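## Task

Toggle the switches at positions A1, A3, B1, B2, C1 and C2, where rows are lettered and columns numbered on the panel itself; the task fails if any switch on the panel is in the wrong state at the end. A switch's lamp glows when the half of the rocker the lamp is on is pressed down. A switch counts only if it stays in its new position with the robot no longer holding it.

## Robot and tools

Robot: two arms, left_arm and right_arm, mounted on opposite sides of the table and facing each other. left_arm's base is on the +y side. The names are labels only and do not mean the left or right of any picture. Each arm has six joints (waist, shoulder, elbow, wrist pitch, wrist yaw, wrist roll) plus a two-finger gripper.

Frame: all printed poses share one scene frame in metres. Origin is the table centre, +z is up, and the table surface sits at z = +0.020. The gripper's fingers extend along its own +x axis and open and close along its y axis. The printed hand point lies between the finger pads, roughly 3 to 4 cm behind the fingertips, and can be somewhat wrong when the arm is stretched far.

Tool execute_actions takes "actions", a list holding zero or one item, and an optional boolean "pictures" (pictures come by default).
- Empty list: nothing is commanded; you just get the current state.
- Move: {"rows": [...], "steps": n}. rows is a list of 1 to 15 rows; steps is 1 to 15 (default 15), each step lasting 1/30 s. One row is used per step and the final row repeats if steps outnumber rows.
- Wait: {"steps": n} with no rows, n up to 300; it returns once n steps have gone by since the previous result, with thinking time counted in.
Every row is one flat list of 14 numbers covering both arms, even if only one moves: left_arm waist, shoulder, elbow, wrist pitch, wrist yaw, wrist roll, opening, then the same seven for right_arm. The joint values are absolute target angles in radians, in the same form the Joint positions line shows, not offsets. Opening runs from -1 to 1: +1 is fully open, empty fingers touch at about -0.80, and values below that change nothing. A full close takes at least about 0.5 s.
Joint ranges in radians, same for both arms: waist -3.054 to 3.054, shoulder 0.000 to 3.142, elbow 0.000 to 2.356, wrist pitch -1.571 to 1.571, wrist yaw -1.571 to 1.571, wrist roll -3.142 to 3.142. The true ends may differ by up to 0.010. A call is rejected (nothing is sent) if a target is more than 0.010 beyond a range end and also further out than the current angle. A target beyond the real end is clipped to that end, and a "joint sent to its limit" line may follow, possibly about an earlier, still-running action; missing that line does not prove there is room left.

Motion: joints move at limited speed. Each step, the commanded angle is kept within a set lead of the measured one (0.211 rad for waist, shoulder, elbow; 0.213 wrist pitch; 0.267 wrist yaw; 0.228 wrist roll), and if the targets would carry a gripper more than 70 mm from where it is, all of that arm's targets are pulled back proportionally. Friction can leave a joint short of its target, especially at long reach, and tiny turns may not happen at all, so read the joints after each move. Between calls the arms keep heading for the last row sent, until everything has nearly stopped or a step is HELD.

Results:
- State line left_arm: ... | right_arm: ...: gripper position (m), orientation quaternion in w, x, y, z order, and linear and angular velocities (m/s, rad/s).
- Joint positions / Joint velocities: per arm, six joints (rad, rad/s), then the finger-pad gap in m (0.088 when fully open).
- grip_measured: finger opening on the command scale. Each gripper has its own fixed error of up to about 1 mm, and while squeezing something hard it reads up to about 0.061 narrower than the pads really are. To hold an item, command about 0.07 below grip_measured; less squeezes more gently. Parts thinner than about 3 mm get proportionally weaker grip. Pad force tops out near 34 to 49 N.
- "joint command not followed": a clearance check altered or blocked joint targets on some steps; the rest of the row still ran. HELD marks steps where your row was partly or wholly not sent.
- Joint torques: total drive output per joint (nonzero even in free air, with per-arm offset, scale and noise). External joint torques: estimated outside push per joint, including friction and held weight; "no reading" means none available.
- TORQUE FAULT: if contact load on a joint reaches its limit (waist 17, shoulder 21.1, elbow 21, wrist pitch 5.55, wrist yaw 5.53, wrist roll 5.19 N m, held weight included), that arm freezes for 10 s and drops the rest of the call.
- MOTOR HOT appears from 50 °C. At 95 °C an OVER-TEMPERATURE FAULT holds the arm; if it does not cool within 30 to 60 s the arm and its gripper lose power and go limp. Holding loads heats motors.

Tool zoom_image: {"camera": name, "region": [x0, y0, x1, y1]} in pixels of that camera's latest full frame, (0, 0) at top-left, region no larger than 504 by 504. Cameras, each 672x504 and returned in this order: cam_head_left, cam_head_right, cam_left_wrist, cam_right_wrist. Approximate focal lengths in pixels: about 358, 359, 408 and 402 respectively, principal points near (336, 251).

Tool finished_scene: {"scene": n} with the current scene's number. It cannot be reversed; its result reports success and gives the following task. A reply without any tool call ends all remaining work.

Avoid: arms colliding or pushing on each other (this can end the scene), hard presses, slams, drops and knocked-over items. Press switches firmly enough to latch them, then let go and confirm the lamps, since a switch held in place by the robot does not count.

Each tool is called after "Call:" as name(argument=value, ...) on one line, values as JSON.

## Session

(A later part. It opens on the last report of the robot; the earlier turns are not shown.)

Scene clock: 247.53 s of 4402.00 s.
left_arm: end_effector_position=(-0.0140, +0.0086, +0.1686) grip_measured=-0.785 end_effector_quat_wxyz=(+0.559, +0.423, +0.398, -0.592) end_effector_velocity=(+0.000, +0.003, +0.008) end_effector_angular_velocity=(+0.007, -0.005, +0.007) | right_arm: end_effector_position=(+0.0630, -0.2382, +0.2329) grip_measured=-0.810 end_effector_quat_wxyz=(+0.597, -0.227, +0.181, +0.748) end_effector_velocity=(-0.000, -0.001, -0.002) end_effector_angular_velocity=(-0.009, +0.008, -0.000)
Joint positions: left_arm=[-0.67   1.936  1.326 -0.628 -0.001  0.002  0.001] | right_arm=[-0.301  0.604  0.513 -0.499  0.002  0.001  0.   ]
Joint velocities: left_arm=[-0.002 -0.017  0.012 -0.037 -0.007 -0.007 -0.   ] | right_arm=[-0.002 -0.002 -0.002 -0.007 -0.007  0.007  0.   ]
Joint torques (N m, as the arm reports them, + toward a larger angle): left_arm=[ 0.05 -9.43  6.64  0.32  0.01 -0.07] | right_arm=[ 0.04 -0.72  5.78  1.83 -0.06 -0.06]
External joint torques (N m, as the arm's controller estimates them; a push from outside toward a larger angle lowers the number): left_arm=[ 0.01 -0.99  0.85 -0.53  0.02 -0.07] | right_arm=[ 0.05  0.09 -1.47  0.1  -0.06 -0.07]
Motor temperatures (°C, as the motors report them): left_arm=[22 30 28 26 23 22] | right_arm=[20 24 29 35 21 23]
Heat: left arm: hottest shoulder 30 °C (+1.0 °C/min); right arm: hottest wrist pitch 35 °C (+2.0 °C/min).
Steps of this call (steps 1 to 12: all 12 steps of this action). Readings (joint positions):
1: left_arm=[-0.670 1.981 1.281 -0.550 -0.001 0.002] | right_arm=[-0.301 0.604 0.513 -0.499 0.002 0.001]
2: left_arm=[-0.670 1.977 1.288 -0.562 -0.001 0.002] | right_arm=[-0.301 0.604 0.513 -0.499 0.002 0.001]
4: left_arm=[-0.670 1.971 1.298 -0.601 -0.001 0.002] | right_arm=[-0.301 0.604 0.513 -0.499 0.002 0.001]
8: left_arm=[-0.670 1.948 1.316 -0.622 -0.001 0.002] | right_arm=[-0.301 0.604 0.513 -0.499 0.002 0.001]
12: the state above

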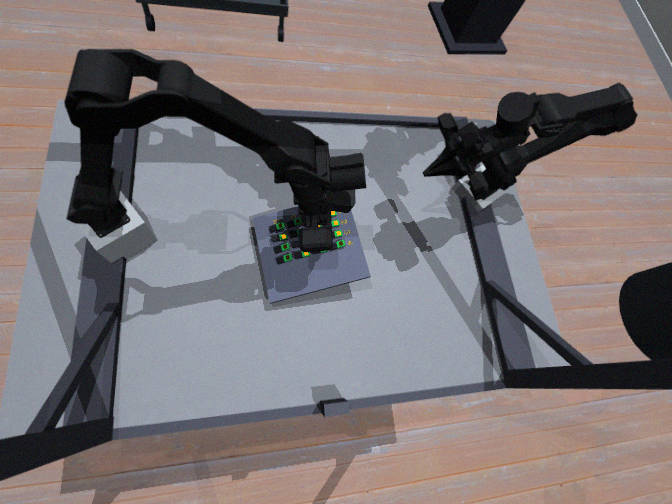

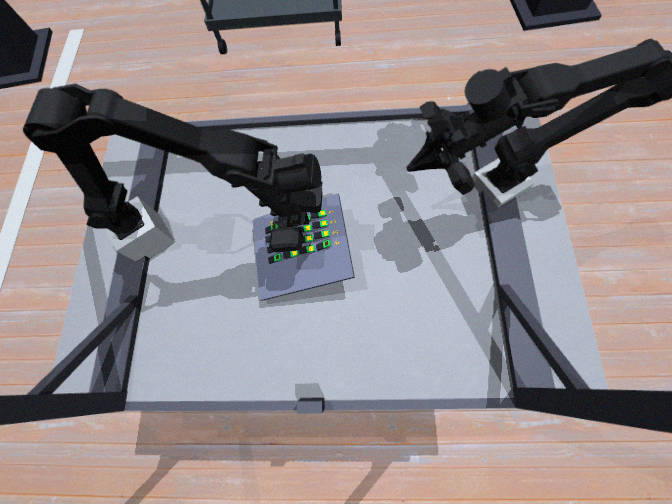

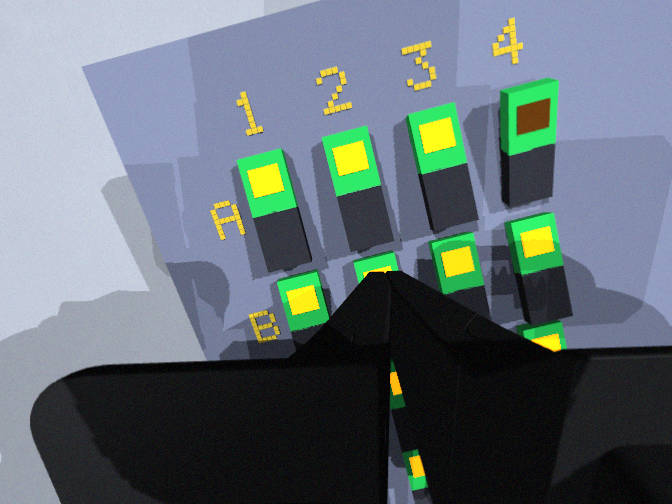

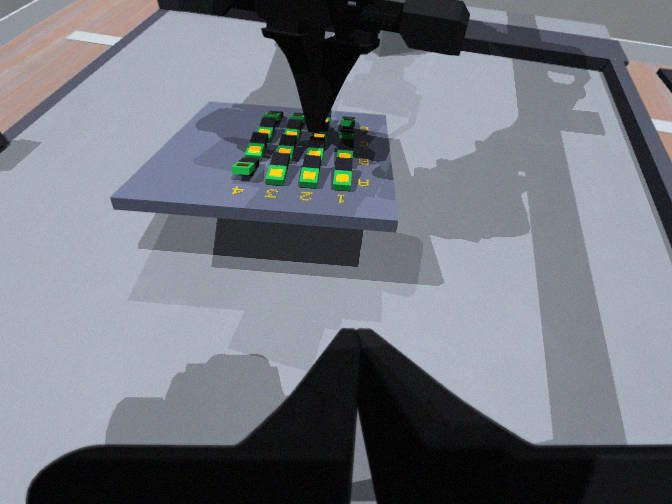

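Call:
execute_actions(actions=[{"rows":[[-0.68,1.95,1.37,-0.65,0,0,-1,-0.3,0.6,0.5,-0.5,0,0,-1],[-0.69,1.965,1.39,-0.655,0,0,-1,-0.3,0.6,0.5,-0.5,0,0,-1],[-0.70,1.98,1.41,-0.66,0,0,-1,-0.3,0.6,0.5,-0.5,0,0,-1],[-0.71,2.0,1.43,-0.67,0,0,-1,-0.3,0.6,0.5,-0.5,0,0,-1],[-0.718,2.015,1.445,-0.68,0,0,-1,-0.3,0.6,0.5,-0.5,0,0,-1],[-0.718,2.03,1.455,-0.68,0,0,-1,-0.3,0.6,0.5,-0.5,0,0,-1]],"steps":15}])

Scene clock: 257.80 s of 4402.00 s.
left_arm: end_effector_position=(-0.0361, -0.0102, +0.1694) grip_measured=-0.785 end_effector_quat_wxyz=(+0.543, +0.435, +0.390, -0.604) end_effector_velocity=(-0.004, +0.002, -0.003) end_effector_angular_velocity=(+0.023, +0.007, -0.003) | right_arm: end_effector_position=(+0.0630, -0.2382, +0.2329) grip_measured=-0.810 end_effector_quat_wxyz=(+0.597, -0.227, +0.181, +0.748) end_effector_velocity=(-0.002, -0.002, -0.003) end_effector_angular_velocity=(-0.008, -0.021, +0.036)
Joint positions: left_arm=[-0.718  2.014  1.444 -0.677 -0.001  0.002  0.001] | right_arm=[-0.301  0.604  0.513 -0.499  0.002  0.001  0.   ]
Joint velocities: left_arm=[-0.007  0.012  0.012 -0.022  0.007 -0.007  0.   ] | right_arm=[-0.002  0.002 -0.002 -0.007 -0.022 -0.037  0.   ]
Joint torques (N m, as the arm reports them, + toward a larger angle): left_arm=[ 0.01 -8.22  7.67  0.45  0.02 -0.07] | right_arm=[ 0.06 -0.72  5.79  1.83 -0.06 -0.06]
External joint torques (N m, as the arm's controller estimates them; a push from outside toward a larger angle lowers the number): left_arm=[ 0.08  1.67  1.27 -0.49  0.02 -0.08] | right_arm=[ 0.05  0.07 -1.45  0.1  -0.06 -0.07]
Motor temperatures (°C, as the motors report them): left_arm=[22 32 28 25 23 22] | right_arm=[20 24 29 35 21 23]
Heat: left arm: hottest shoulder 32 °C (+3.0 °C/min); right arm: hottest wrist pitch 35 °C (+1.0 °C/min).
Steps of this call (steps 1 to 15: the robot went on to your last target; steps 16 to 90: nothing new was sent; then 6.77 s passed at rest; steps 91 to 105: all 15 steps of this action). Readings (joint positions):
91: left_arm=[-0.670 1.936 1.329 -0.635 -0.001 0.002] | right_arm=[-0.301 0.604 0.513 -0.499 0.002 0.001]
92: left_arm=[-0.671 1.937 1.337 -0.643 -0.001 0.002] | right_arm=[-0.301 0.604 0.513 -0.499 0.002 0.001]
94: left_arm=[-0.679 1.949 1.367 -0.651 -0.001 0.002] | right_arm=[-0.301 0.604 0.513 -0.499 0.002 0.001]
98: left_arm=[-0.709 1.988 1.434 -0.665 -0.001 0.002] | right_arm=[-0.301 0.604 0.513 -0.499 0.002 0.001]
105: the state above

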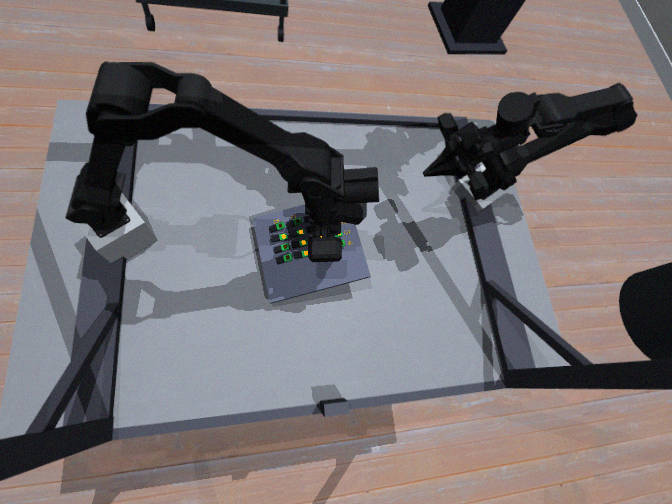

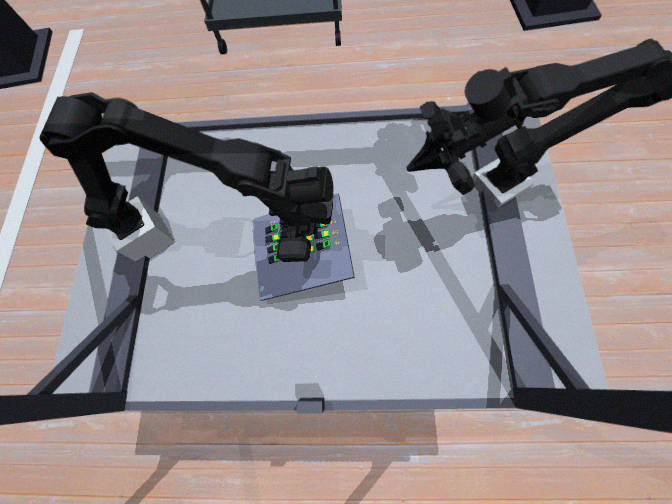

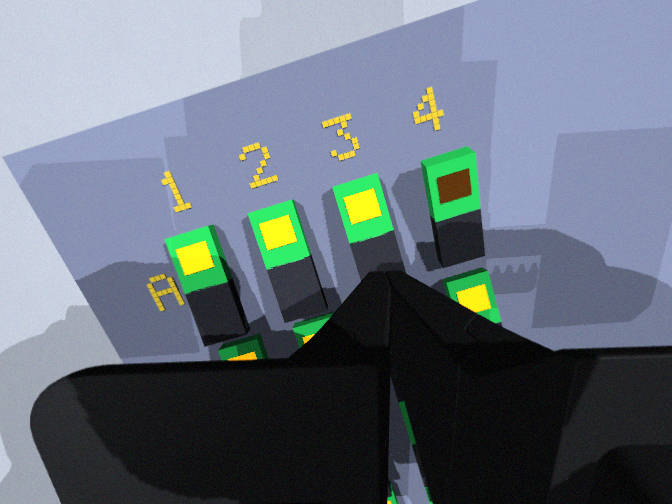

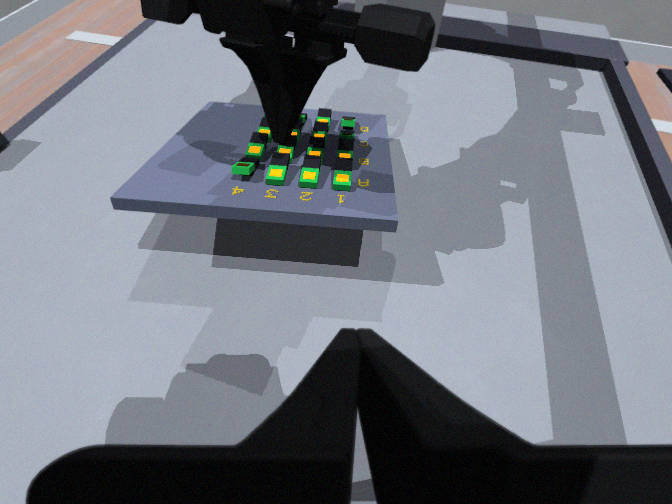

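Call:
execute_actions(actions=[{"rows":[[-0.718,2.036,1.442,-0.67,0,0,-1,-0.3,0.6,0.5,-0.5,0,0,-1],[-0.718,2.042,1.435,-0.662,0,0,-1,-0.3,0.6,0.5,-0.5,0,0,-1],[-0.718,2.048,1.428,-0.654,0,0,-1,-0.3,0.6,0.5,-0.5,0,0,-1],[-0.718,2.054,1.421,-0.646,0,0,-1,-0.3,0.6,0.5,-0.5,0,0,-1],[-0.718,2.06,1.414,-0.638,0,0,-1,-0.3,0.6,0.5,-0.5,0,0,-1],[-0.718,2.066,1.407,-0.63,0,0,-1,-0.3,0.6,0.5,-0.5,0,0,-1],[-0.718,2.072,1.4,-0.622,0,0,-1,-0.3,0.6,0.5,-0.5,0,0,-1],[-0.718,2.078,1.393,-0.614,0,0,-1,-0.3,0.6,0.5,-0.5,0,0,-1],[-0.718,2.085,1.383,-0.603,0,0,-1,-0.3,0.6,0.5,-0.5,0,0,-1]],"steps":15}], pictures=false)

Call:
execute_actions(actions=[{"steps":8}])

Call:
zoom_image(camera="cam_right_wrist", region=[230, 70, 410, 200])

Scene clock: 278.70 s of 4402.00 s.
left_arm: end_effector_position=(-0.0361, -0.0119, +0.1472) grip_measured=-0.785 end_effector_quat_wxyz=(+0.543, +0.436, +0.391, -0.603) end_effector_velocity=(+0.003, +0.005, -0.005) end_effector_angular_velocity=(+0.010, -0.020, +0.011) | right_arm: end_effector_position=(+0.0630, -0.2382, +0.2329) grip_measured=-0.810 end_effector_quat_wxyz=(+0.597, -0.227, +0.181, +0.748) end_effector_velocity=(-0.000, -0.001, -0.002) end_effector_angular_velocity=(-0.004, -0.015, +0.016)
Joint positions: left_arm=[-0.717  2.052  1.407 -0.606 -0.001  0.002  0.001] | right_arm=[-0.301  0.604  0.513 -0.499  0.002  0.001  0.   ]
Joint velocities: left_arm=[-0.002 -0.002 -0.022  0.007 -0.022 -0.007 -0.   ] | right_arm=[-0.002 -0.002 -0.002 -0.007 -0.007 -0.022  0.   ]
Joint torques (N m, as the arm reports them, + toward a larger angle): left_arm=[-0.23 -6.3   3.24  0.61  0.03 -0.07] | right_arm=[ 0.05 -0.69  5.78  1.83 -0.07 -0.07]
External joint torques (N m, as the arm's controller estimates them; a push from outside toward a larger angle lowers the number): left_arm=[-0.3   3.37 -2.7  -0.3   0.05 -0.07] | right_arm=[ 0.04  0.1  -1.41  0.12 -0.06 -0.08]
Motor temperatures (°C, as the motors report them): left_arm=[22 33 30 25 23 22] | right_arm=[20 23 29 35 21 23]
Heat: left arm: hottest shoulder 33 °C (+4.0 °C/min); right arm: hottest wrist pitch 35 °C (+1.0 °C/min).
Steps of this call (steps 1 to 15: the robot went on to your last target; steps 16 to 90: nothing new was sent; then 17.40 s passed at rest; steps 91 to 105: all 15 steps of this action). Readings (joint positions):
91: left_arm=[-0.718 2.014 1.449 -0.677 -0.001 0.002] | right_arm=[-0.301 0.604 0.513 -0.499 0.002 0.001]
92: left_arm=[-0.718 2.015 1.449 -0.677 -0.001 0.002] | right_arm=[-0.301 0.604 0.513 -0.499 0.002 0.001]
94: left_arm=[-0.718 2.020 1.447 -0.664 -0.001 0.002] | right_arm=[-0.301 0.604 0.513 -0.499 0.002 0.001]
98: left_arm=[-0.718 2.039 1.426 -0.636 -0.001 0.002] | right_arm=[-0.301 0.604 0.513 -0.499 0.002 0.001]
105: the state above

Scene clock: 278.97 s of 4402.00 s.
left_arm: end_effector_position=(-0.0362, -0.0117, +0.1467) grip_measured=-0.785 end_effector_quat_wxyz=(+0.542, +0.436, +0.391, -0.603) end_effector_velocity=(-0.001, +0.008, -0.002) end_effector_angular_velocity=(+0.037, +0.001, -0.012) | right_arm: end_effector_position=(+0.0630, -0.2382, +0.2329) grip_measured=-0.810 end_effector_quat_wxyz=(+0.597, -0.227, +0.181, +0.748) end_effector_velocity=(-0.003, -0.000, +0.001) end_effector_angular_velocity=(+0.006, +0.008, +0.020)
Joint positions: left_arm=[-0.718  2.052  1.405 -0.603 -0.001  0.002  0.001] | right_arm=[-0.301  0.604  0.513 -0.499  0.002  0.001  0.   ]
Joint velocities: left_arm=[-0.002 -0.002 -0.002 -0.037  0.007  0.007 -0.   ] | right_arm=[-0.002 -0.002 -0.002  0.007 -0.022 -0.007  0.   ]
Joint torques (N m, as the arm reports them, + toward a larger angle): left_arm=[-0.18 -6.25  3.4   0.6   0.03 -0.06] | right_arm=[ 0.03 -0.72  5.78  1.83 -0.06 -0.07]
External joint torques (N m, as the arm's controller estimates them; a push from outside toward a larger angle lowers the number): left_arm=[-0.15  3.4  -2.59 -0.28  0.03 -0.06] | right_arm=[ 0.03  0.11 -1.53  0.08 -0.06 -0.08]
Motor temperatures (°C, as the motors report them): left_arm=[22 33 30 25 23 22] | right_arm=[20 23 29 35 21 23]
Heat: left arm: hottest shoulder 33 °C (+4.0 °C/min); right arm: hottest wrist pitch 35 °C (+1.0 °C/min).
Steps of this call (steps 1 to 8: the robot went on to your last target). Readings (joint positions):
1: left_arm=[-0.718 2.052 1.407 -0.605 -0.001 0.002] | right_arm=[-0.301 0.604 0.513 -0.499 0.002 0.001]
2: left_arm=[-0.717 2.052 1.406 -0.604 -0.001 0.002] | right_arm=[-0.301 0.604 0.513 -0.499 0.002 0.001]
4: left_arm=[-0.718 2.052 1.405 -0.604 -0.001 0.002] | right_arm=[-0.301 0.604 0.513 -0.499 0.002 0.001]
8: the state above

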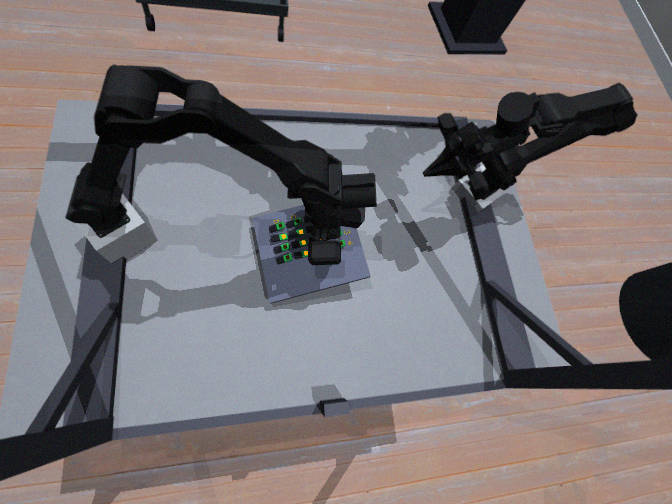

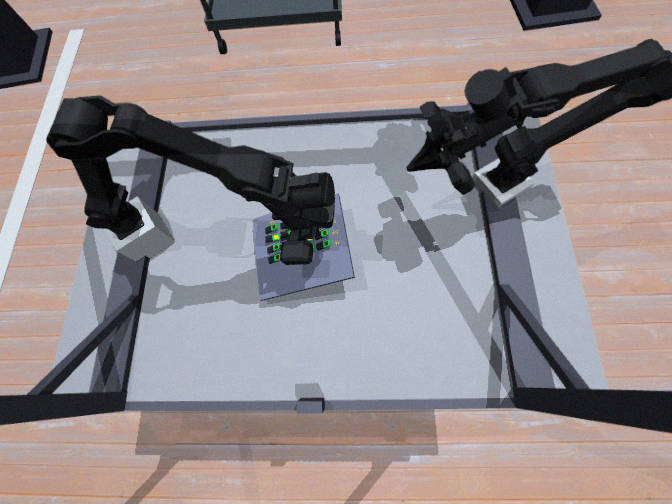

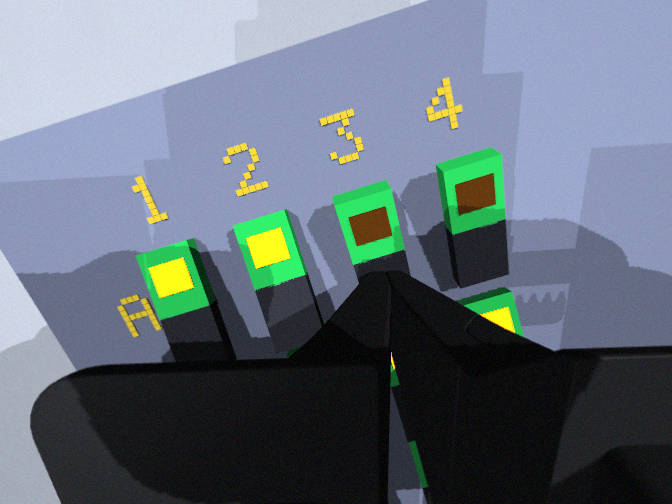

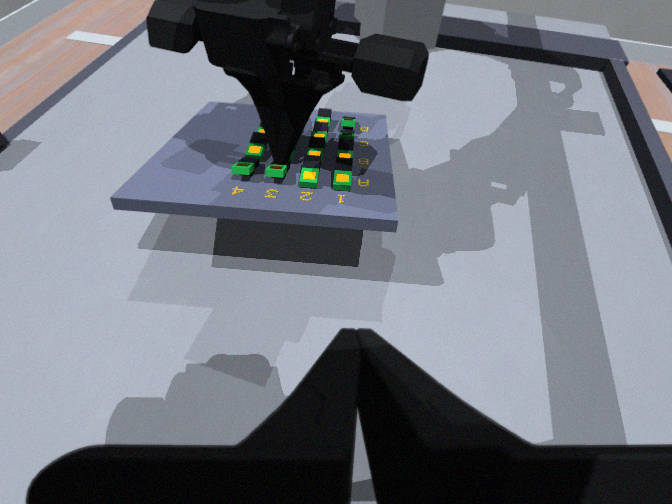

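Region (230, 70, 410, 200) of cam_right_wrist's 672x504 image, scaled by 2.800, with more detail than that image has.

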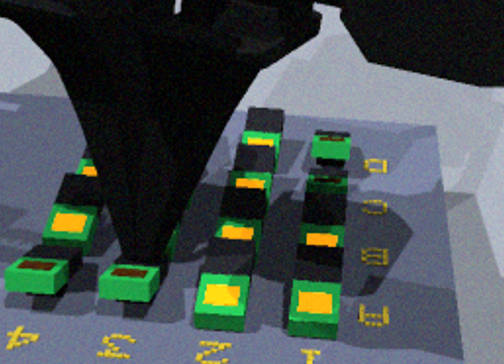

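Call:
execute_actions(actions=[{"rows":[[-0.718,2.04,1.42,-0.63,0,0,-1,-0.3,0.6,0.5,-0.5,0,0,-1],[-0.718,2.02,1.44,-0.66,0,0,-1,-0.3,0.6,0.5,-0.5,0,0,-1],[-0.718,2.0,1.455,-0.685,0,0,-1,-0.3,0.6,0.5,-0.5,0,0,-1]],"steps":11}], pictures=false)

Call:
execute_actions(actions=[{"rows":[[-0.596,1.965,1.40,-0.67,0,0,-1,-0.3,0.6,0.5,-0.5,0,0,-1]],"steps":12}], pictures=false)

Call:
execute_actions(actions=[{"rows":[[-0.596,1.998,1.39,-0.652,0,0,-1,-0.3,0.6,0.5,-0.5,0,0,-1]],"steps":12}])

Scene clock: 293.13 s of 4402.00 s.
left_arm: end_effector_position=(-0.0362, -0.0120, +0.1733) grip_measured=-0.785 end_effector_quat_wxyz=(+0.545, +0.432, +0.387, -0.606) end_effector_velocity=(-0.001, -0.008, +0.046) end_effector_angular_velocity=(-0.081, +0.004, +0.007) | right_arm: end_effector_position=(+0.0630, -0.2382, +0.2329) grip_measured=-0.810 end_effector_quat_wxyz=(+0.597, -0.227, +0.181, +0.748) end_effector_velocity=(-0.001, -0.002, -0.002) end_effector_angular_velocity=(-0.009, +0.008, +0.004)
Joint positions: left_arm=[-0.718  2.008  1.449 -0.677 -0.001  0.002  0.001] | right_arm=[-0.301  0.604  0.513 -0.499  0.002  0.001  0.   ]
Joint velocities: left_arm=[-0.002 -0.081  0.051 -0.051 -0.007 -0.007  0.   ] | right_arm=[ 0.002 -0.002 -0.002 -0.007 -0.007  0.007  0.   ]
Joint torques (N m, as the arm reports them, + toward a larger angle): left_arm=[-0.11 -9.94  6.65  0.34  0.01 -0.04] | right_arm=[ 0.03 -0.73  5.79  1.83 -0.07 -0.07]
External joint torques (N m, as the arm's controller estimates them; a push from outside toward a larger angle lowers the number): left_arm=[-0.13 -1.01  0.81 -0.51  0.02 -0.05] | right_arm=[ 0.03  0.07 -1.44  0.11 -0.07 -0.08]
Motor temperatures (°C, as the motors report them): left_arm=[22 32 28 25 23 22] | right_arm=[20 23 29 36 21 23]
Heat: left arm: hottest shoulder 32 °C (+3.0 °C/min); right arm: hottest wrist pitch 36 °C (+1.0 °C/min).
Steps of this call (steps 1 to 15: the robot went on to your last target; steps 16 to 90: nothing new was sent; then 10.80 s passed at rest; steps 91 to 101: all 11 steps of this action). Readings (joint positions):
91: left_arm=[-0.718 2.050 1.407 -0.604 -0.001 0.002] | right_arm=[-0.301 0.604 0.513 -0.499 0.002 0.001]
92: left_arm=[-0.718 2.047 1.412 -0.612 -0.001 0.002] | right_arm=[-0.301 0.604 0.513 -0.499 0.002 0.001]
94: left_arm=[-0.718 2.041 1.424 -0.649 -0.001 0.002] | right_arm=[-0.301 0.604 0.513 -0.499 0.002 0.001]
98: left_arm=[-0.718 2.021 1.440 -0.673 -0.001 0.002] | right_arm=[-0.301 0.604 0.513 -0.499 0.002 0.001]
101: the state above

Scene clock: 293.53 s of 4402.00 s.
left_arm: end_effector_position=(+0.0182, -0.0063, +0.1756) grip_measured=-0.785 end_effector_quat_wxyz=(+0.581, +0.406, +0.413, -0.571) end_effector_velocity=(-0.017, +0.003, -0.004) end_effector_angular_velocity=(+0.007, -0.009, -0.046) | right_arm: end_effector_position=(+0.0630, -0.2382, +0.2329) grip_measured=-0.810 end_effector_quat_wxyz=(+0.597, -0.227, +0.181, +0.748) end_effector_velocity=(+0.000, -0.003, -0.007) end_effector_angular_velocity=(-0.026, -0.008, +0.008)
Joint positions: left_arm=[-0.594  1.977  1.412 -0.672  0.     0.002  0.001] | right_arm=[-0.301  0.604  0.513 -0.499  0.002  0.001  0.   ]
Joint velocities: left_arm=[-0.042 -0.002 -0.017  0.007 -0.007  0.007 -0.   ] | right_arm=[-0.002 -0.002 -0.007 -0.022 -0.007 -0.007  0.   ]
Joint torques (N m, as the arm reports them, + toward a larger angle): left_arm=[ -0.08 -10.64   4.91   0.72  -0.02  -0.04] | right_arm=[ 0.06 -0.7   5.77  1.83 -0.06 -0.07]
External joint torques (N m, as the arm's controller estimates them; a push from outside toward a larger angle lowers the number): left_arm=[-0.24 -1.23 -1.38 -0.22  0.   -0.04] | right_arm=[ 0.06  0.08 -1.39  0.13 -0.06 -0.07]
Motor temperatures (°C, as the motors report them): left_arm=[22 32 28 25 23 22] | right_arm=[20 23 29 36 21 23]
Heat: left arm: hottest shoulder 32 °C (+3.0 °C/min); right arm: hottest wrist pitch 36 °C (+1.0 °C/min).
Steps of this call (steps 1 to 12: all 12 steps of this action). Readings (joint positions):
1: left_arm=[-0.714 2.004 1.448 -0.677 0.002 0.002] | right_arm=[-0.301 0.604 0.513 -0.499 0.002 0.001]
2: left_arm=[-0.700 1.997 1.441 -0.675 0.005 0.002] | right_arm=[-0.301 0.604 0.513 -0.499 0.002 0.001]
4: left_arm=[-0.650 1.986 1.426 -0.675 0.005 0.002] | right_arm=[-0.301 0.604 0.513 -0.499 0.002 0.001]
8: left_arm=[-0.590 1.978 1.415 -0.673 0.000 0.002] | right_arm=[-0.301 0.604 0.513 -0.499 0.002 0.001]
12: the state above

Scene clock: 293.93 s of 4402.00 s.
left_arm: end_effector_position=(+0.0175, -0.0066, +0.1719) grip_measured=-0.785 end_effector_quat_wxyz=(+0.581, +0.406, +0.412, -0.572) end_effector_velocity=(+0.002, -0.001, -0.001) end_effector_angular_velocity=(-0.002, -0.018, +0.012) | right_arm: end_effector_position=(+0.0630, -0.2382, +0.2329) grip_measured=-0.810 end_effector_quat_wxyz=(+0.597, -0.227, +0.181, +0.748) end_effector_velocity=(-0.000, -0.001, -0.002) end_effector_angular_velocity=(-0.009, +0.008, -0.000)
Joint positions: left_arm=[-0.595  1.98   1.401 -0.654  0.     0.002  0.001] | right_arm=[-0.301  0.604  0.513 -0.499  0.002  0.001  0.   ]
Joint velocities: left_arm=[-0.002  0.002 -0.002  0.007 -0.022 -0.007 -0.   ] | right_arm=[-0.002 -0.002 -0.002 -0.007 -0.007  0.007  0.   ]
Joint torques (N m, as the arm reports them, + toward a larger angle): left_arm=[-0.22 -7.6   4.97  0.73 -0.02 -0.04] | right_arm=[ 0.03 -0.73  5.77  1.83 -0.07 -0.07]
External joint torques (N m, as the arm's controller estimates them; a push from outside toward a larger angle lowers the number): left_arm=[-0.25  1.78 -1.3  -0.22 -0.01 -0.04] | right_arm=[ 0.03  0.07 -1.42  0.13 -0.07 -0.08]
Motor temperatures (°C, as the motors report them): left_arm=[22 32 28 25 23 22] | right_arm=[20 23 29 36 21 23]
Heat: left arm: hottest shoulder 32 °C (+3.0 °C/min); right arm: hottest wrist pitch 36 °C (+1.0 °C/min).
Steps of this call (steps 1 to 12: all 12 steps of this action). Readings (joint positions):
1: left_arm=[-0.595 1.977 1.410 -0.669 0.000 0.002] | right_arm=[-0.301 0.604 0.513 -0.499 0.002 0.001]
2: left_arm=[-0.595 1.977 1.408 -0.664 0.000 0.002] | right_arm=[-0.301 0.604 0.513 -0.499 0.002 0.001]
4: left_arm=[-0.595 1.977 1.405 -0.659 0.000 0.002] | right_arm=[-0.301 0.604 0.513 -0.499 0.002 0.001]
8: left_arm=[-0.595 1.979 1.402 -0.655 0.000 0.002] | right_arm=[-0.301 0.604 0.513 -0.499 0.002 0.001]
12: the state above

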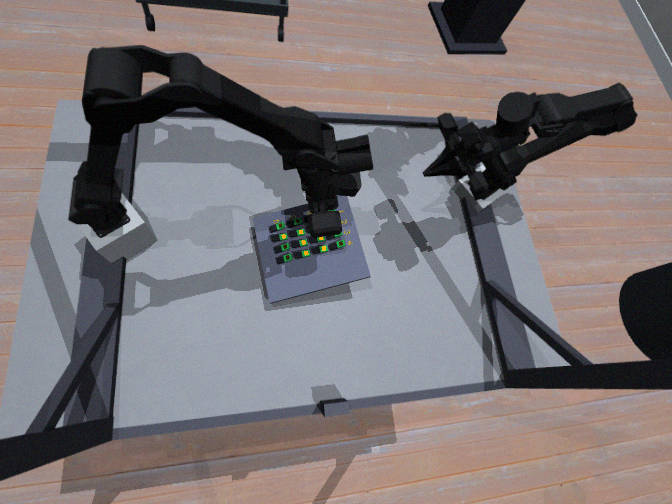

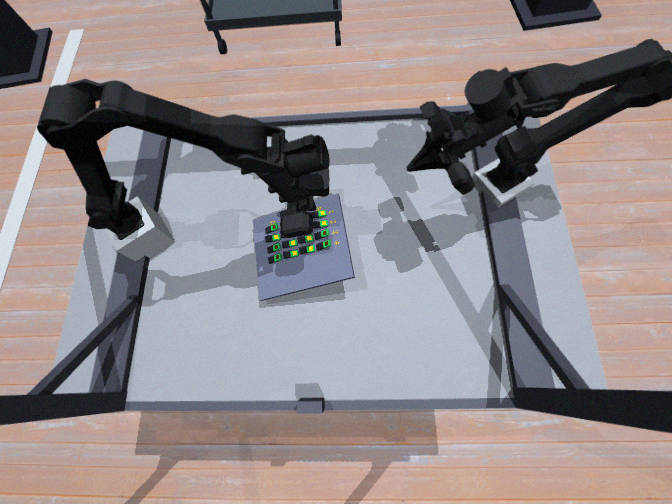

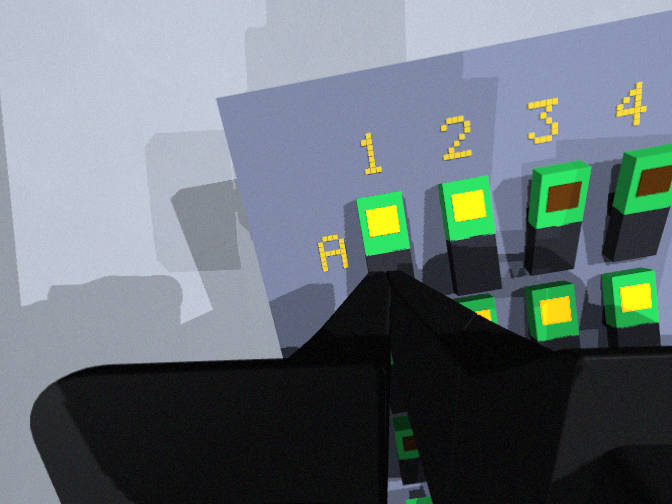

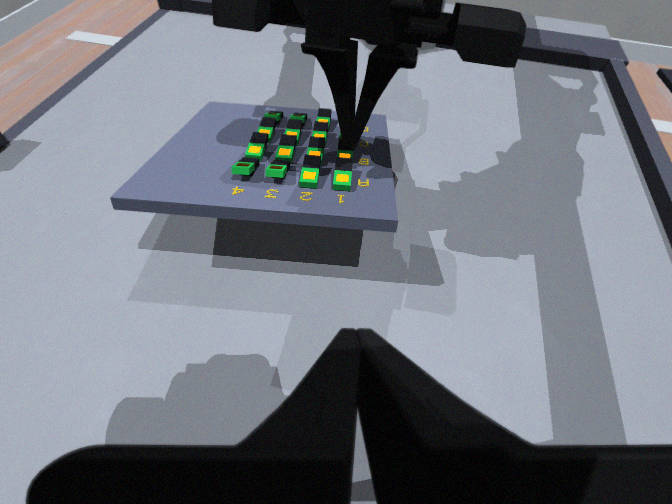

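Call:
execute_actions(actions=[{"rows":[[-0.605,2.0,1.38,-0.645,0,0,-1,-0.3,0.6,0.5,-0.5,0,0,-1],[-0.605,2.004,1.372,-0.638,0,0,-1,-0.3,0.6,0.5,-0.5,0,0,-1],[-0.605,2.009,1.365,-0.631,0,0,-1,-0.3,0.6,0.5,-0.5,0,0,-1],[-0.605,2.014,1.359,-0.624,0,0,-1,-0.3,0.6,0.5,-0.5,0,0,-1],[-0.605,2.02,1.353,-0.617,0,0,-1,-0.3,0.6,0.5,-0.5,0,0,-1],[-0.605,2.026,1.347,-0.61,0,0,-1,-0.3,0.6,0.5,-0.5,0,0,-1],[-0.605,2.032,1.341,-0.603,0,0,-1,-0.3,0.6,0.5,-0.5,0,0,-1],[-0.605,2.038,1.335,-0.596,0,0,-1,-0.3,0.6,0.5,-0.5,0,0,-1],[-0.605,2.043,1.33,-0.59,0,0,-1,-0.3,0.6,0.5,-0.5,0,0,-1],[-0.605,2.048,1.326,-0.585,0,0,-1,-0.3,0.6,0.5,-0.5,0,0,-1]],"steps":15}], pictures=false)

Call:
execute_actions(actions=[{"steps":8}])

Scene clock: 310.07 s of 4402.00 s.
left_arm: end_effector_position=(+0.0140, -0.0021, +0.1458) grip_measured=-0.785 end_effector_quat_wxyz=(+0.574, +0.414, +0.417, -0.570) end_effector_velocity=(+0.000, +0.002, +0.002) end_effector_angular_velocity=(+0.002, -0.000, +0.021) | right_arm: end_effector_position=(+0.0630, -0.2382, +0.2329) grip_measured=-0.810 end_effector_quat_wxyz=(+0.597, -0.227, +0.181, +0.748) end_effector_velocity=(-0.000, -0.002, -0.003) end_effector_angular_velocity=(-0.007, -0.004, +0.008)
Joint positions: left_arm=[-0.603  2.016  1.348 -0.589  0.     0.002  0.001] | right_arm=[-0.301  0.604  0.513 -0.499  0.002  0.001  0.   ]
Joint velocities: left_arm=[-0.002 -0.007 -0.002 -0.007 -0.007 -0.022 -0.   ] | right_arm=[-0.002 -0.007 -0.007 -0.007 -0.007 -0.007  0.   ]
Joint torques (N m, as the arm reports them, + toward a larger angle): left_arm=[-0.28 -6.21  3.5   0.68 -0.01 -0.05] | right_arm=[ 0.04 -0.72  5.78  1.82 -0.07 -0.07]
External joint torques (N m, as the arm's controller estimates them; a push from outside toward a larger angle lowers the number): left_arm=[-0.28  3.39 -2.55 -0.27  0.   -0.05] | right_arm=[ 0.04  0.09 -1.45  0.1  -0.07 -0.07]
Motor temperatures (°C, as the motors report them): left_arm=[22 33 28 25 23 22] | right_arm=[20 23 29 36 21 23]
Heat: left arm: hottest shoulder 33 °C (+2.1 °C/min); right arm: hottest wrist pitch 36 °C (+1.0 °C/min).
Steps of this call (steps 1 to 15: the robot went on to your last target; steps 16 to 90: nothing new was sent; then 12.63 s passed at rest; steps 91 to 105: all 15 steps of this action). Readings (joint positions):
91: left_arm=[-0.595 1.981 1.400 -0.652 0.000 0.002] | right_arm=[-0.301 0.604 0.513 -0.499 0.002 0.001]
92: left_arm=[-0.596 1.981 1.397 -0.649 0.000 0.002] | right_arm=[-0.301 0.604 0.513 -0.499 0.002 0.001]
94: left_arm=[-0.599 1.983 1.389 -0.640 0.000 0.002] | right_arm=[-0.301 0.604 0.513 -0.499 0.002 0.001]
98: left_arm=[-0.603 2.002 1.365 -0.617 0.000 0.002] | right_arm=[-0.301 0.604 0.513 -0.499 0.002 0.001]
105: the state above

Scene clock: 310.33 s of 4402.00 s.
left_arm: end_effector_position=(+0.0140, -0.0019, +0.1454) grip_measured=-0.785 end_effector_quat_wxyz=(+0.574, +0.414, +0.417, -0.570) end_effector_velocity=(+0.002, +0.002, -0.000) end_effector_angular_velocity=(+0.008, -0.023, -0.003) | right_arm: end_effector_position=(+0.0630, -0.2382, +0.2329) grip_measured=-0.810 end_effector_quat_wxyz=(+0.597, -0.227, +0.181, +0.748) end_effector_velocity=(+0.002, -0.001, -0.002) end_effector_angular_velocity=(-0.005, -0.012, -0.004)
Joint positions: left_arm=[-0.603  2.016  1.346 -0.587  0.     0.002  0.001] | right_arm=[-0.301  0.604  0.513 -0.499  0.002  0.001  0.   ]
Joint velocities: left_arm=[-0.002 -0.002 -0.002 -0.007 -0.022  0.007 -0.   ] | right_arm=[-0.002 -0.002 -0.002 -0.007  0.007 -0.007  0.   ]
Joint torques (N m, as the arm reports them, + toward a larger angle): left_arm=[-0.24 -6.04  3.62  0.72 -0.03 -0.03] | right_arm=[ 0.07 -0.72  5.77  1.83 -0.07 -0.07]
External joint torques (N m, as the arm's controller estimates them; a push from outside toward a larger angle lowers the number): left_arm=[-0.23  3.38 -2.44 -0.19 -0.02 -0.04] | right_arm=[ 0.07  0.08 -1.45  0.11 -0.06 -0.07]
Motor temperatures (°C, as the motors report them): left_arm=[22 33 28 25 23 22] | right_arm=[20 23 29 36 21 23]
Heat: left arm: hottest shoulder 33 °C (+2.0 °C/min); right arm: hottest wrist pitch 36 °C (+1.0 °C/min).
Steps of this call (steps 1 to 8: the robot went on to your last target). Readings (joint positions):
1: left_arm=[-0.603 2.016 1.348 -0.589 0.000 0.002] | right_arm=[-0.301 0.604 0.513 -0.499 0.002 0.001]
2: left_arm=[-0.603 2.016 1.347 -0.588 0.000 0.002] | right_arm=[-0.301 0.604 0.513 -0.499 0.002 0.001]
4: left_arm=[-0.603 2.016 1.346 -0.588 0.000 0.002] | right_arm=[-0.301 0.604 0.513 -0.499 0.002 0.001]
8: the state above

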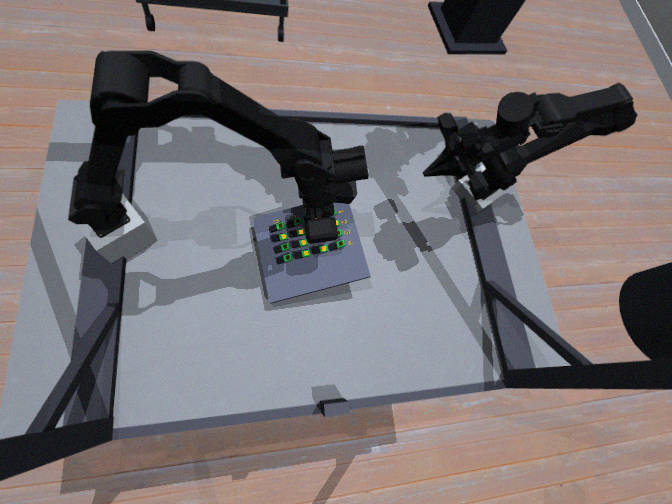

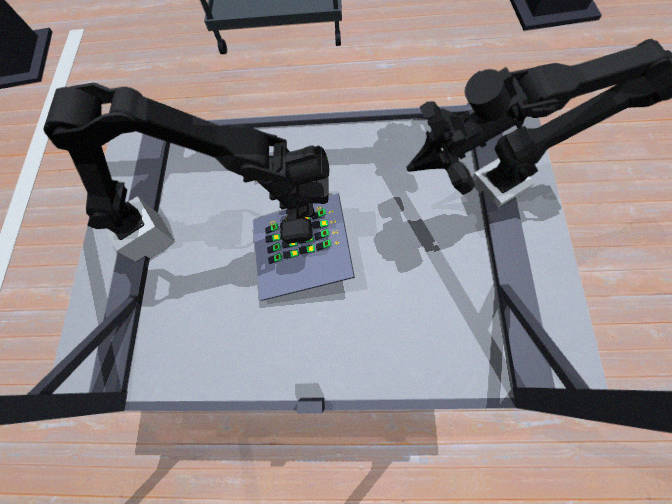

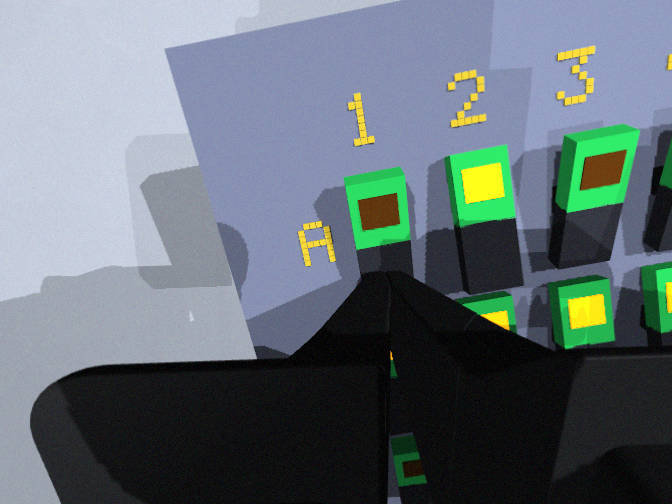

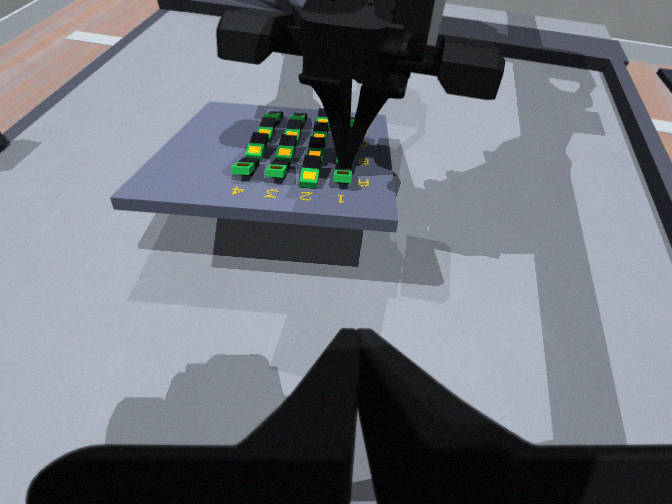

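Call:
execute_actions(actions=[{"rows":[[-0.605,2.0,1.365,-0.62,0,0,-1,-0.3,0.6,0.5,-0.5,0,0,-1],[-0.605,1.98,1.385,-0.64,0,0,-1,-0.3,0.6,0.5,-0.5,0,0,-1],[-0.605,1.965,1.39,-0.66,0,0,-1,-0.3,0.6,0.5,-0.5,0,0,-1],[-0.605,1.955,1.39,-0.66,0,0,-1,-0.3,0.6,0.5,-0.5,0,0,-1],[-0.605,1.945,1.39,-0.66,0,0,-1,-0.3,0.6,0.5,-0.5,0,0,-1],[-0.605,1.93,1.38,-0.66,0,0,-1,-0.3,0.6,0.5,-0.5,0,0,-1],[-0.605,1.915,1.36,-0.65,0,0,-1,-0.3,0.6,0.5,-0.5,0,0,-1],[-0.605,1.90,1.34,-0.645,0,0,-1,-0.3,0.6,0.5,-0.5,0,0,-1],[-0.61,1.885,1.32,-0.64,0,0,-1,-0.3,0.6,0.5,-0.5,0,0,-1],[-0.61,1.87,1.30,-0.63,0,0,-1,-0.3,0.6,0.5,-0.5,0,0,-1],[-0.615,1.855,1.27,-0.625,0,0,-1,-0.3,0.6,0.5,-0.5,0,0,-1],[-0.615,1.84,1.24,-0.615,0,0,-1,-0.3,0.6,0.5,-0.5,0,0,-1],[-0.62,1.825,1.21,-0.605,0,0,-1,-0.3,0.6,0.5,-0.5,0,0,-1],[-0.62,1.81,1.18,-0.595,0,0,-1,-0.3,0.6,0.5,-0.5,0,0,-1],[-0.623,1.795,1.15,-0.585,0,0,-1,-0.3,0.6,0.5,-0.5,0,0,-1]],"steps":15}], pictures=false)

Call:
execute_actions(actions=[{"rows":[[-0.623,1.775,1.115,-0.575,0,0,-1,-0.3,0.6,0.5,-0.5,0,0,-1]],"steps":10}], pictures=false)

Call:
execute_actions(actions=[{"rows":[[-0.623,1.82,1.092,-0.543,0,0,-1,-0.3,0.6,0.5,-0.5,0,0,-1]],"steps":13}])

Scene clock: 327.47 s of 4402.00 s.
left_arm: end_effector_position=(+0.0094, +0.0227, +0.1850) grip_measured=-0.785 end_effector_quat_wxyz=(+0.583, +0.399, +0.398, -0.585) end_effector_velocity=(-0.032, +0.192, -0.097) end_effector_angular_velocity=(+0.247, +0.004, -0.085) | right_arm: end_effector_position=(+0.0630, -0.2382, +0.2330) grip_measured=-0.810 end_effector_quat_wxyz=(+0.597, -0.227, +0.181, +0.748) end_effector_velocity=(+0.000, -0.003, -0.003) end_effector_angular_velocity=(-0.019, +0.006, -0.000)
Joint positions: left_arm=[-0.614  1.836  1.248 -0.609  0.     0.002  0.001] | right_arm=[-0.301  0.604  0.513 -0.499  0.002  0.001  0.   ]
Joint velocities: left_arm=[-0.076 -0.408 -0.852  0.198  0.007  0.007  0.   ] | right_arm=[-0.002 -0.007 -0.002 -0.022 -0.007  0.007  0.   ]
Joint torques (N m, as the arm reports them, + toward a larger angle): left_arm=[-0.35 -8.37  4.36  0.66 -0.01 -0.05] | right_arm=[ 0.02 -0.71  5.78  1.83 -0.06 -0.07]
External joint torques (N m, as the arm's controller estimates them; a push from outside toward a larger angle lowers the number): left_arm=[-0.39 -0.92 -1.26 -0.19  0.   -0.05] | right_arm=[ 0.04  0.1  -1.43  0.12 -0.07 -0.07]
Motor temperatures (°C, as the motors report them): left_arm=[22 32 27 26 23 22] | right_arm=[20 23 29 36 21 23]
Heat: left arm: hottest shoulder 32 °C (+0.0 °C/min); right arm: hottest wrist pitch 36 °C (+1.0 °C/min).
Steps of this call (steps 1 to 15: the robot went on to your last target; steps 16 to 90: nothing new was sent; then 13.63 s passed at rest; steps 91 to 105: all 15 steps of this action). Readings (joint positions):
91: left_arm=[-0.603 2.014 1.348 -0.588 0.000 0.002] | right_arm=[-0.301 0.604 0.513 -0.499 0.002 0.001]
92: left_arm=[-0.603 2.011 1.353 -0.596 0.000 0.002] | right_arm=[-0.301 0.604 0.513 -0.499 0.002 0.001]
94: left_arm=[-0.603 2.005 1.363 -0.627 0.000 0.002] | right_arm=[-0.301 0.604 0.513 -0.499 0.002 0.001]
98: left_arm=[-0.603 1.961 1.365 -0.646 0.000 0.002] | right_arm=[-0.301 0.604 0.513 -0.499 0.002 0.001]
105: the state above

Scene clock: 327.80 s of 4402.00 s.
left_arm: end_effector_position=(+0.0070, +0.0499, +0.1683) grip_measured=-0.785 end_effector_quat_wxyz=(+0.573, +0.412, +0.408, -0.579) end_effector_velocity=(-0.000, -0.001, +0.020) end_effector_angular_velocity=(-0.061, +0.010, +0.007) | right_arm: end_effector_position=(+0.0630, -0.2382, +0.2330) grip_measured=-0.810 end_effector_quat_wxyz=(+0.597, -0.227, +0.181, +0.748) end_effector_velocity=(+0.000, -0.003, -0.003) end_effector_angular_velocity=(-0.014, -0.018, +0.016)
Joint positions: left_arm=[-0.62   1.788  1.129 -0.578  0.     0.002  0.001] | right_arm=[-0.301  0.604  0.513 -0.499  0.002  0.001  0.   ]
Joint velocities: left_arm=[ 0.002 -0.066 -0.012  0.007  0.007 -0.007 -0.   ] | right_arm=[-0.002 -0.007 -0.002 -0.022 -0.007 -0.022  0.   ]
Joint torques (N m, as the arm reports them, + toward a larger angle): left_arm=[-0.29 -8.7   4.73  0.71 -0.02 -0.03] | right_arm=[ 0.03 -0.67  5.78  1.82 -0.07 -0.07]
External joint torques (N m, as the arm's controller estimates them; a push from outside toward a larger angle lowers the number): left_arm=[-0.35 -1.01 -1.34 -0.22 -0.01 -0.03] | right_arm=[ 0.02  0.14 -1.43  0.11 -0.06 -0.08]
Motor temperatures (°C, as the motors report them): left_arm=[22 32 27 26 23 22] | right_arm=[20 23 29 36 21 23]
Heat: left arm: hottest shoulder 32 °C (+0.0 °C/min); right arm: hottest wrist pitch 36 °C (+1.0 °C/min).
Steps of this call (steps 1 to 10: all 10 steps of this action). Readings (joint positions):
1: left_arm=[-0.616 1.823 1.218 -0.601 0.000 0.002] | right_arm=[-0.301 0.604 0.513 -0.499 0.002 0.001]
2: left_arm=[-0.618 1.812 1.190 -0.595 0.000 0.002] | right_arm=[-0.301 0.604 0.513 -0.499 0.002 0.001]
4: left_arm=[-0.620 1.800 1.153 -0.591 0.000 0.002] | right_arm=[-0.301 0.604 0.513 -0.499 0.002 0.001]
8: left_arm=[-0.620 1.793 1.130 -0.580 0.000 0.002] | right_arm=[-0.301 0.604 0.513 -0.499 0.002 0.001]
10: the state above

Scene clock: 328.23 s of 4402.00 s.
left_arm: end_effector_position=(+0.0070, +0.0525, +0.1562) grip_measured=-0.785 end_effector_quat_wxyz=(+0.571, +0.416, +0.411, -0.576) end_effector_velocity=(+0.002, -0.002, +0.002) end_effector_angular_velocity=(-0.012, -0.005, +0.012) | right_arm: end_effector_position=(+0.0630, -0.2382, +0.2330) grip_measured=-0.810 end_effector_quat_wxyz=(+0.597, -0.227, +0.181, +0.748) end_effector_velocity=(+0.000, -0.003, -0.006) end_effector_angular_velocity=(-0.026, -0.008, +0.008)
Joint positions: left_arm=[-0.62   1.806  1.101 -0.545  0.     0.002  0.001] | right_arm=[-0.301  0.604  0.513 -0.499  0.002  0.001  0.   ]
Joint velocities: left_arm=[ 0.002 -0.002  0.002  0.007 -0.007 -0.007  0.   ] | right_arm=[-0.002  0.002 -0.002 -0.022 -0.007 -0.007  0.   ]
Joint torques (N m, as the arm reports them, + toward a larger angle): left_arm=[-0.35 -6.43  4.86  0.65 -0.04 -0.04] | right_arm=[ 0.05 -0.68  5.79  1.83 -0.07 -0.07]
External joint torques (N m, as the arm's controller estimates them; a push from outside toward a larger angle lowers the number): left_arm=[-0.43  1.37 -1.12 -0.27 -0.02 -0.04] | right_arm=[ 0.04  0.1  -1.43  0.12 -0.06 -0.07]
Motor temperatures (°C, as the motors report them): left_arm=[22 32 27 26 23 22] | right_arm=[20 23 29 36 21 23]
Heat: left arm: hottest shoulder 32 °C (+0.0 °C/min); right arm: hottest wrist pitch 36 °C (+1.0 °C/min).
Steps of this call (steps 1 to 13: all 13 steps of this action). Readings (joint positions):
1: left_arm=[-0.620 1.787 1.126 -0.574 0.000 0.002] | right_arm=[-0.301 0.604 0.513 -0.499 0.002 0.001]
2: left_arm=[-0.620 1.787 1.121 -0.563 0.000 0.002] | right_arm=[-0.301 0.604 0.513 -0.499 0.002 0.001]
4: left_arm=[-0.620 1.791 1.114 -0.554 0.000 0.002] | right_arm=[-0.301 0.604 0.513 -0.499 0.002 0.001]
8: left_arm=[-0.620 1.805 1.103 -0.549 0.000 0.002] | right_arm=[-0.301 0.604 0.513 -0.499 0.002 0.001]
13: the state above

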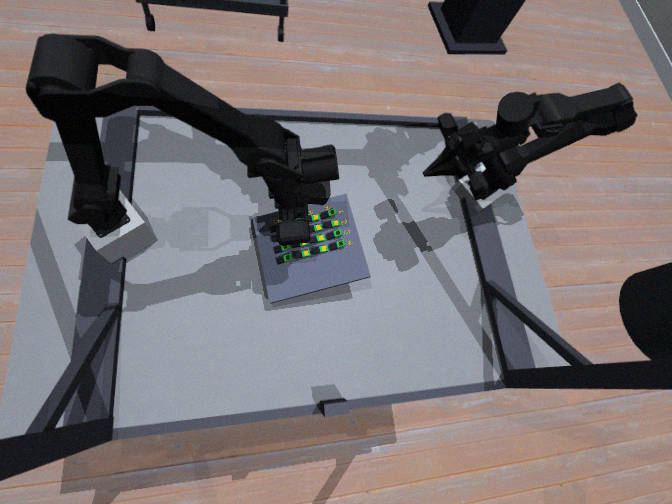

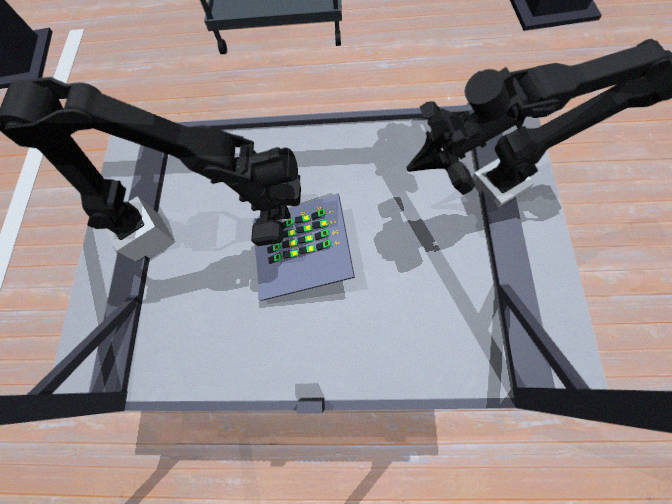

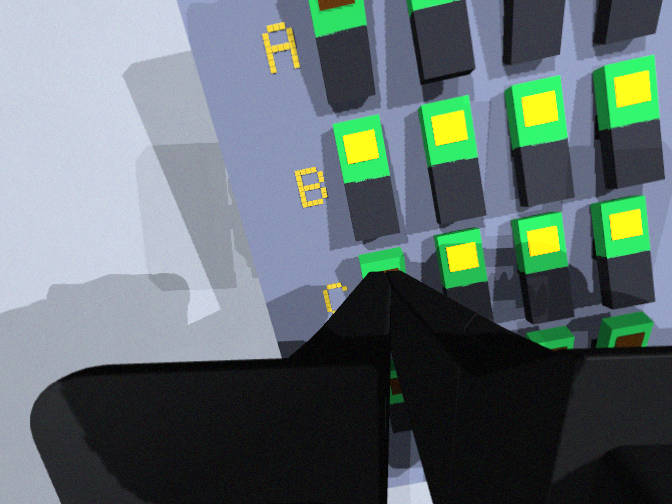

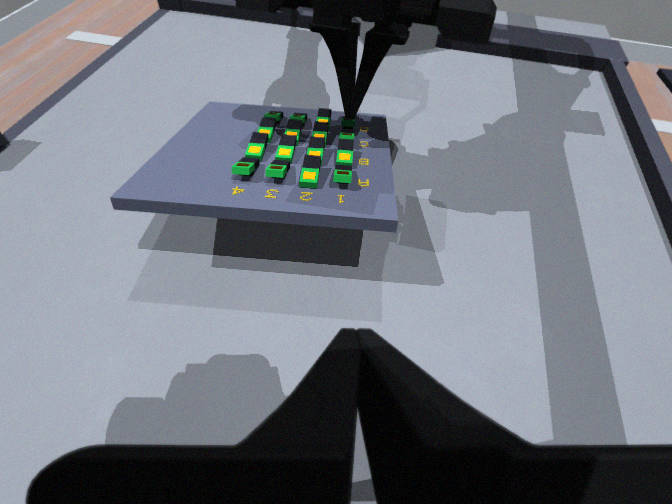

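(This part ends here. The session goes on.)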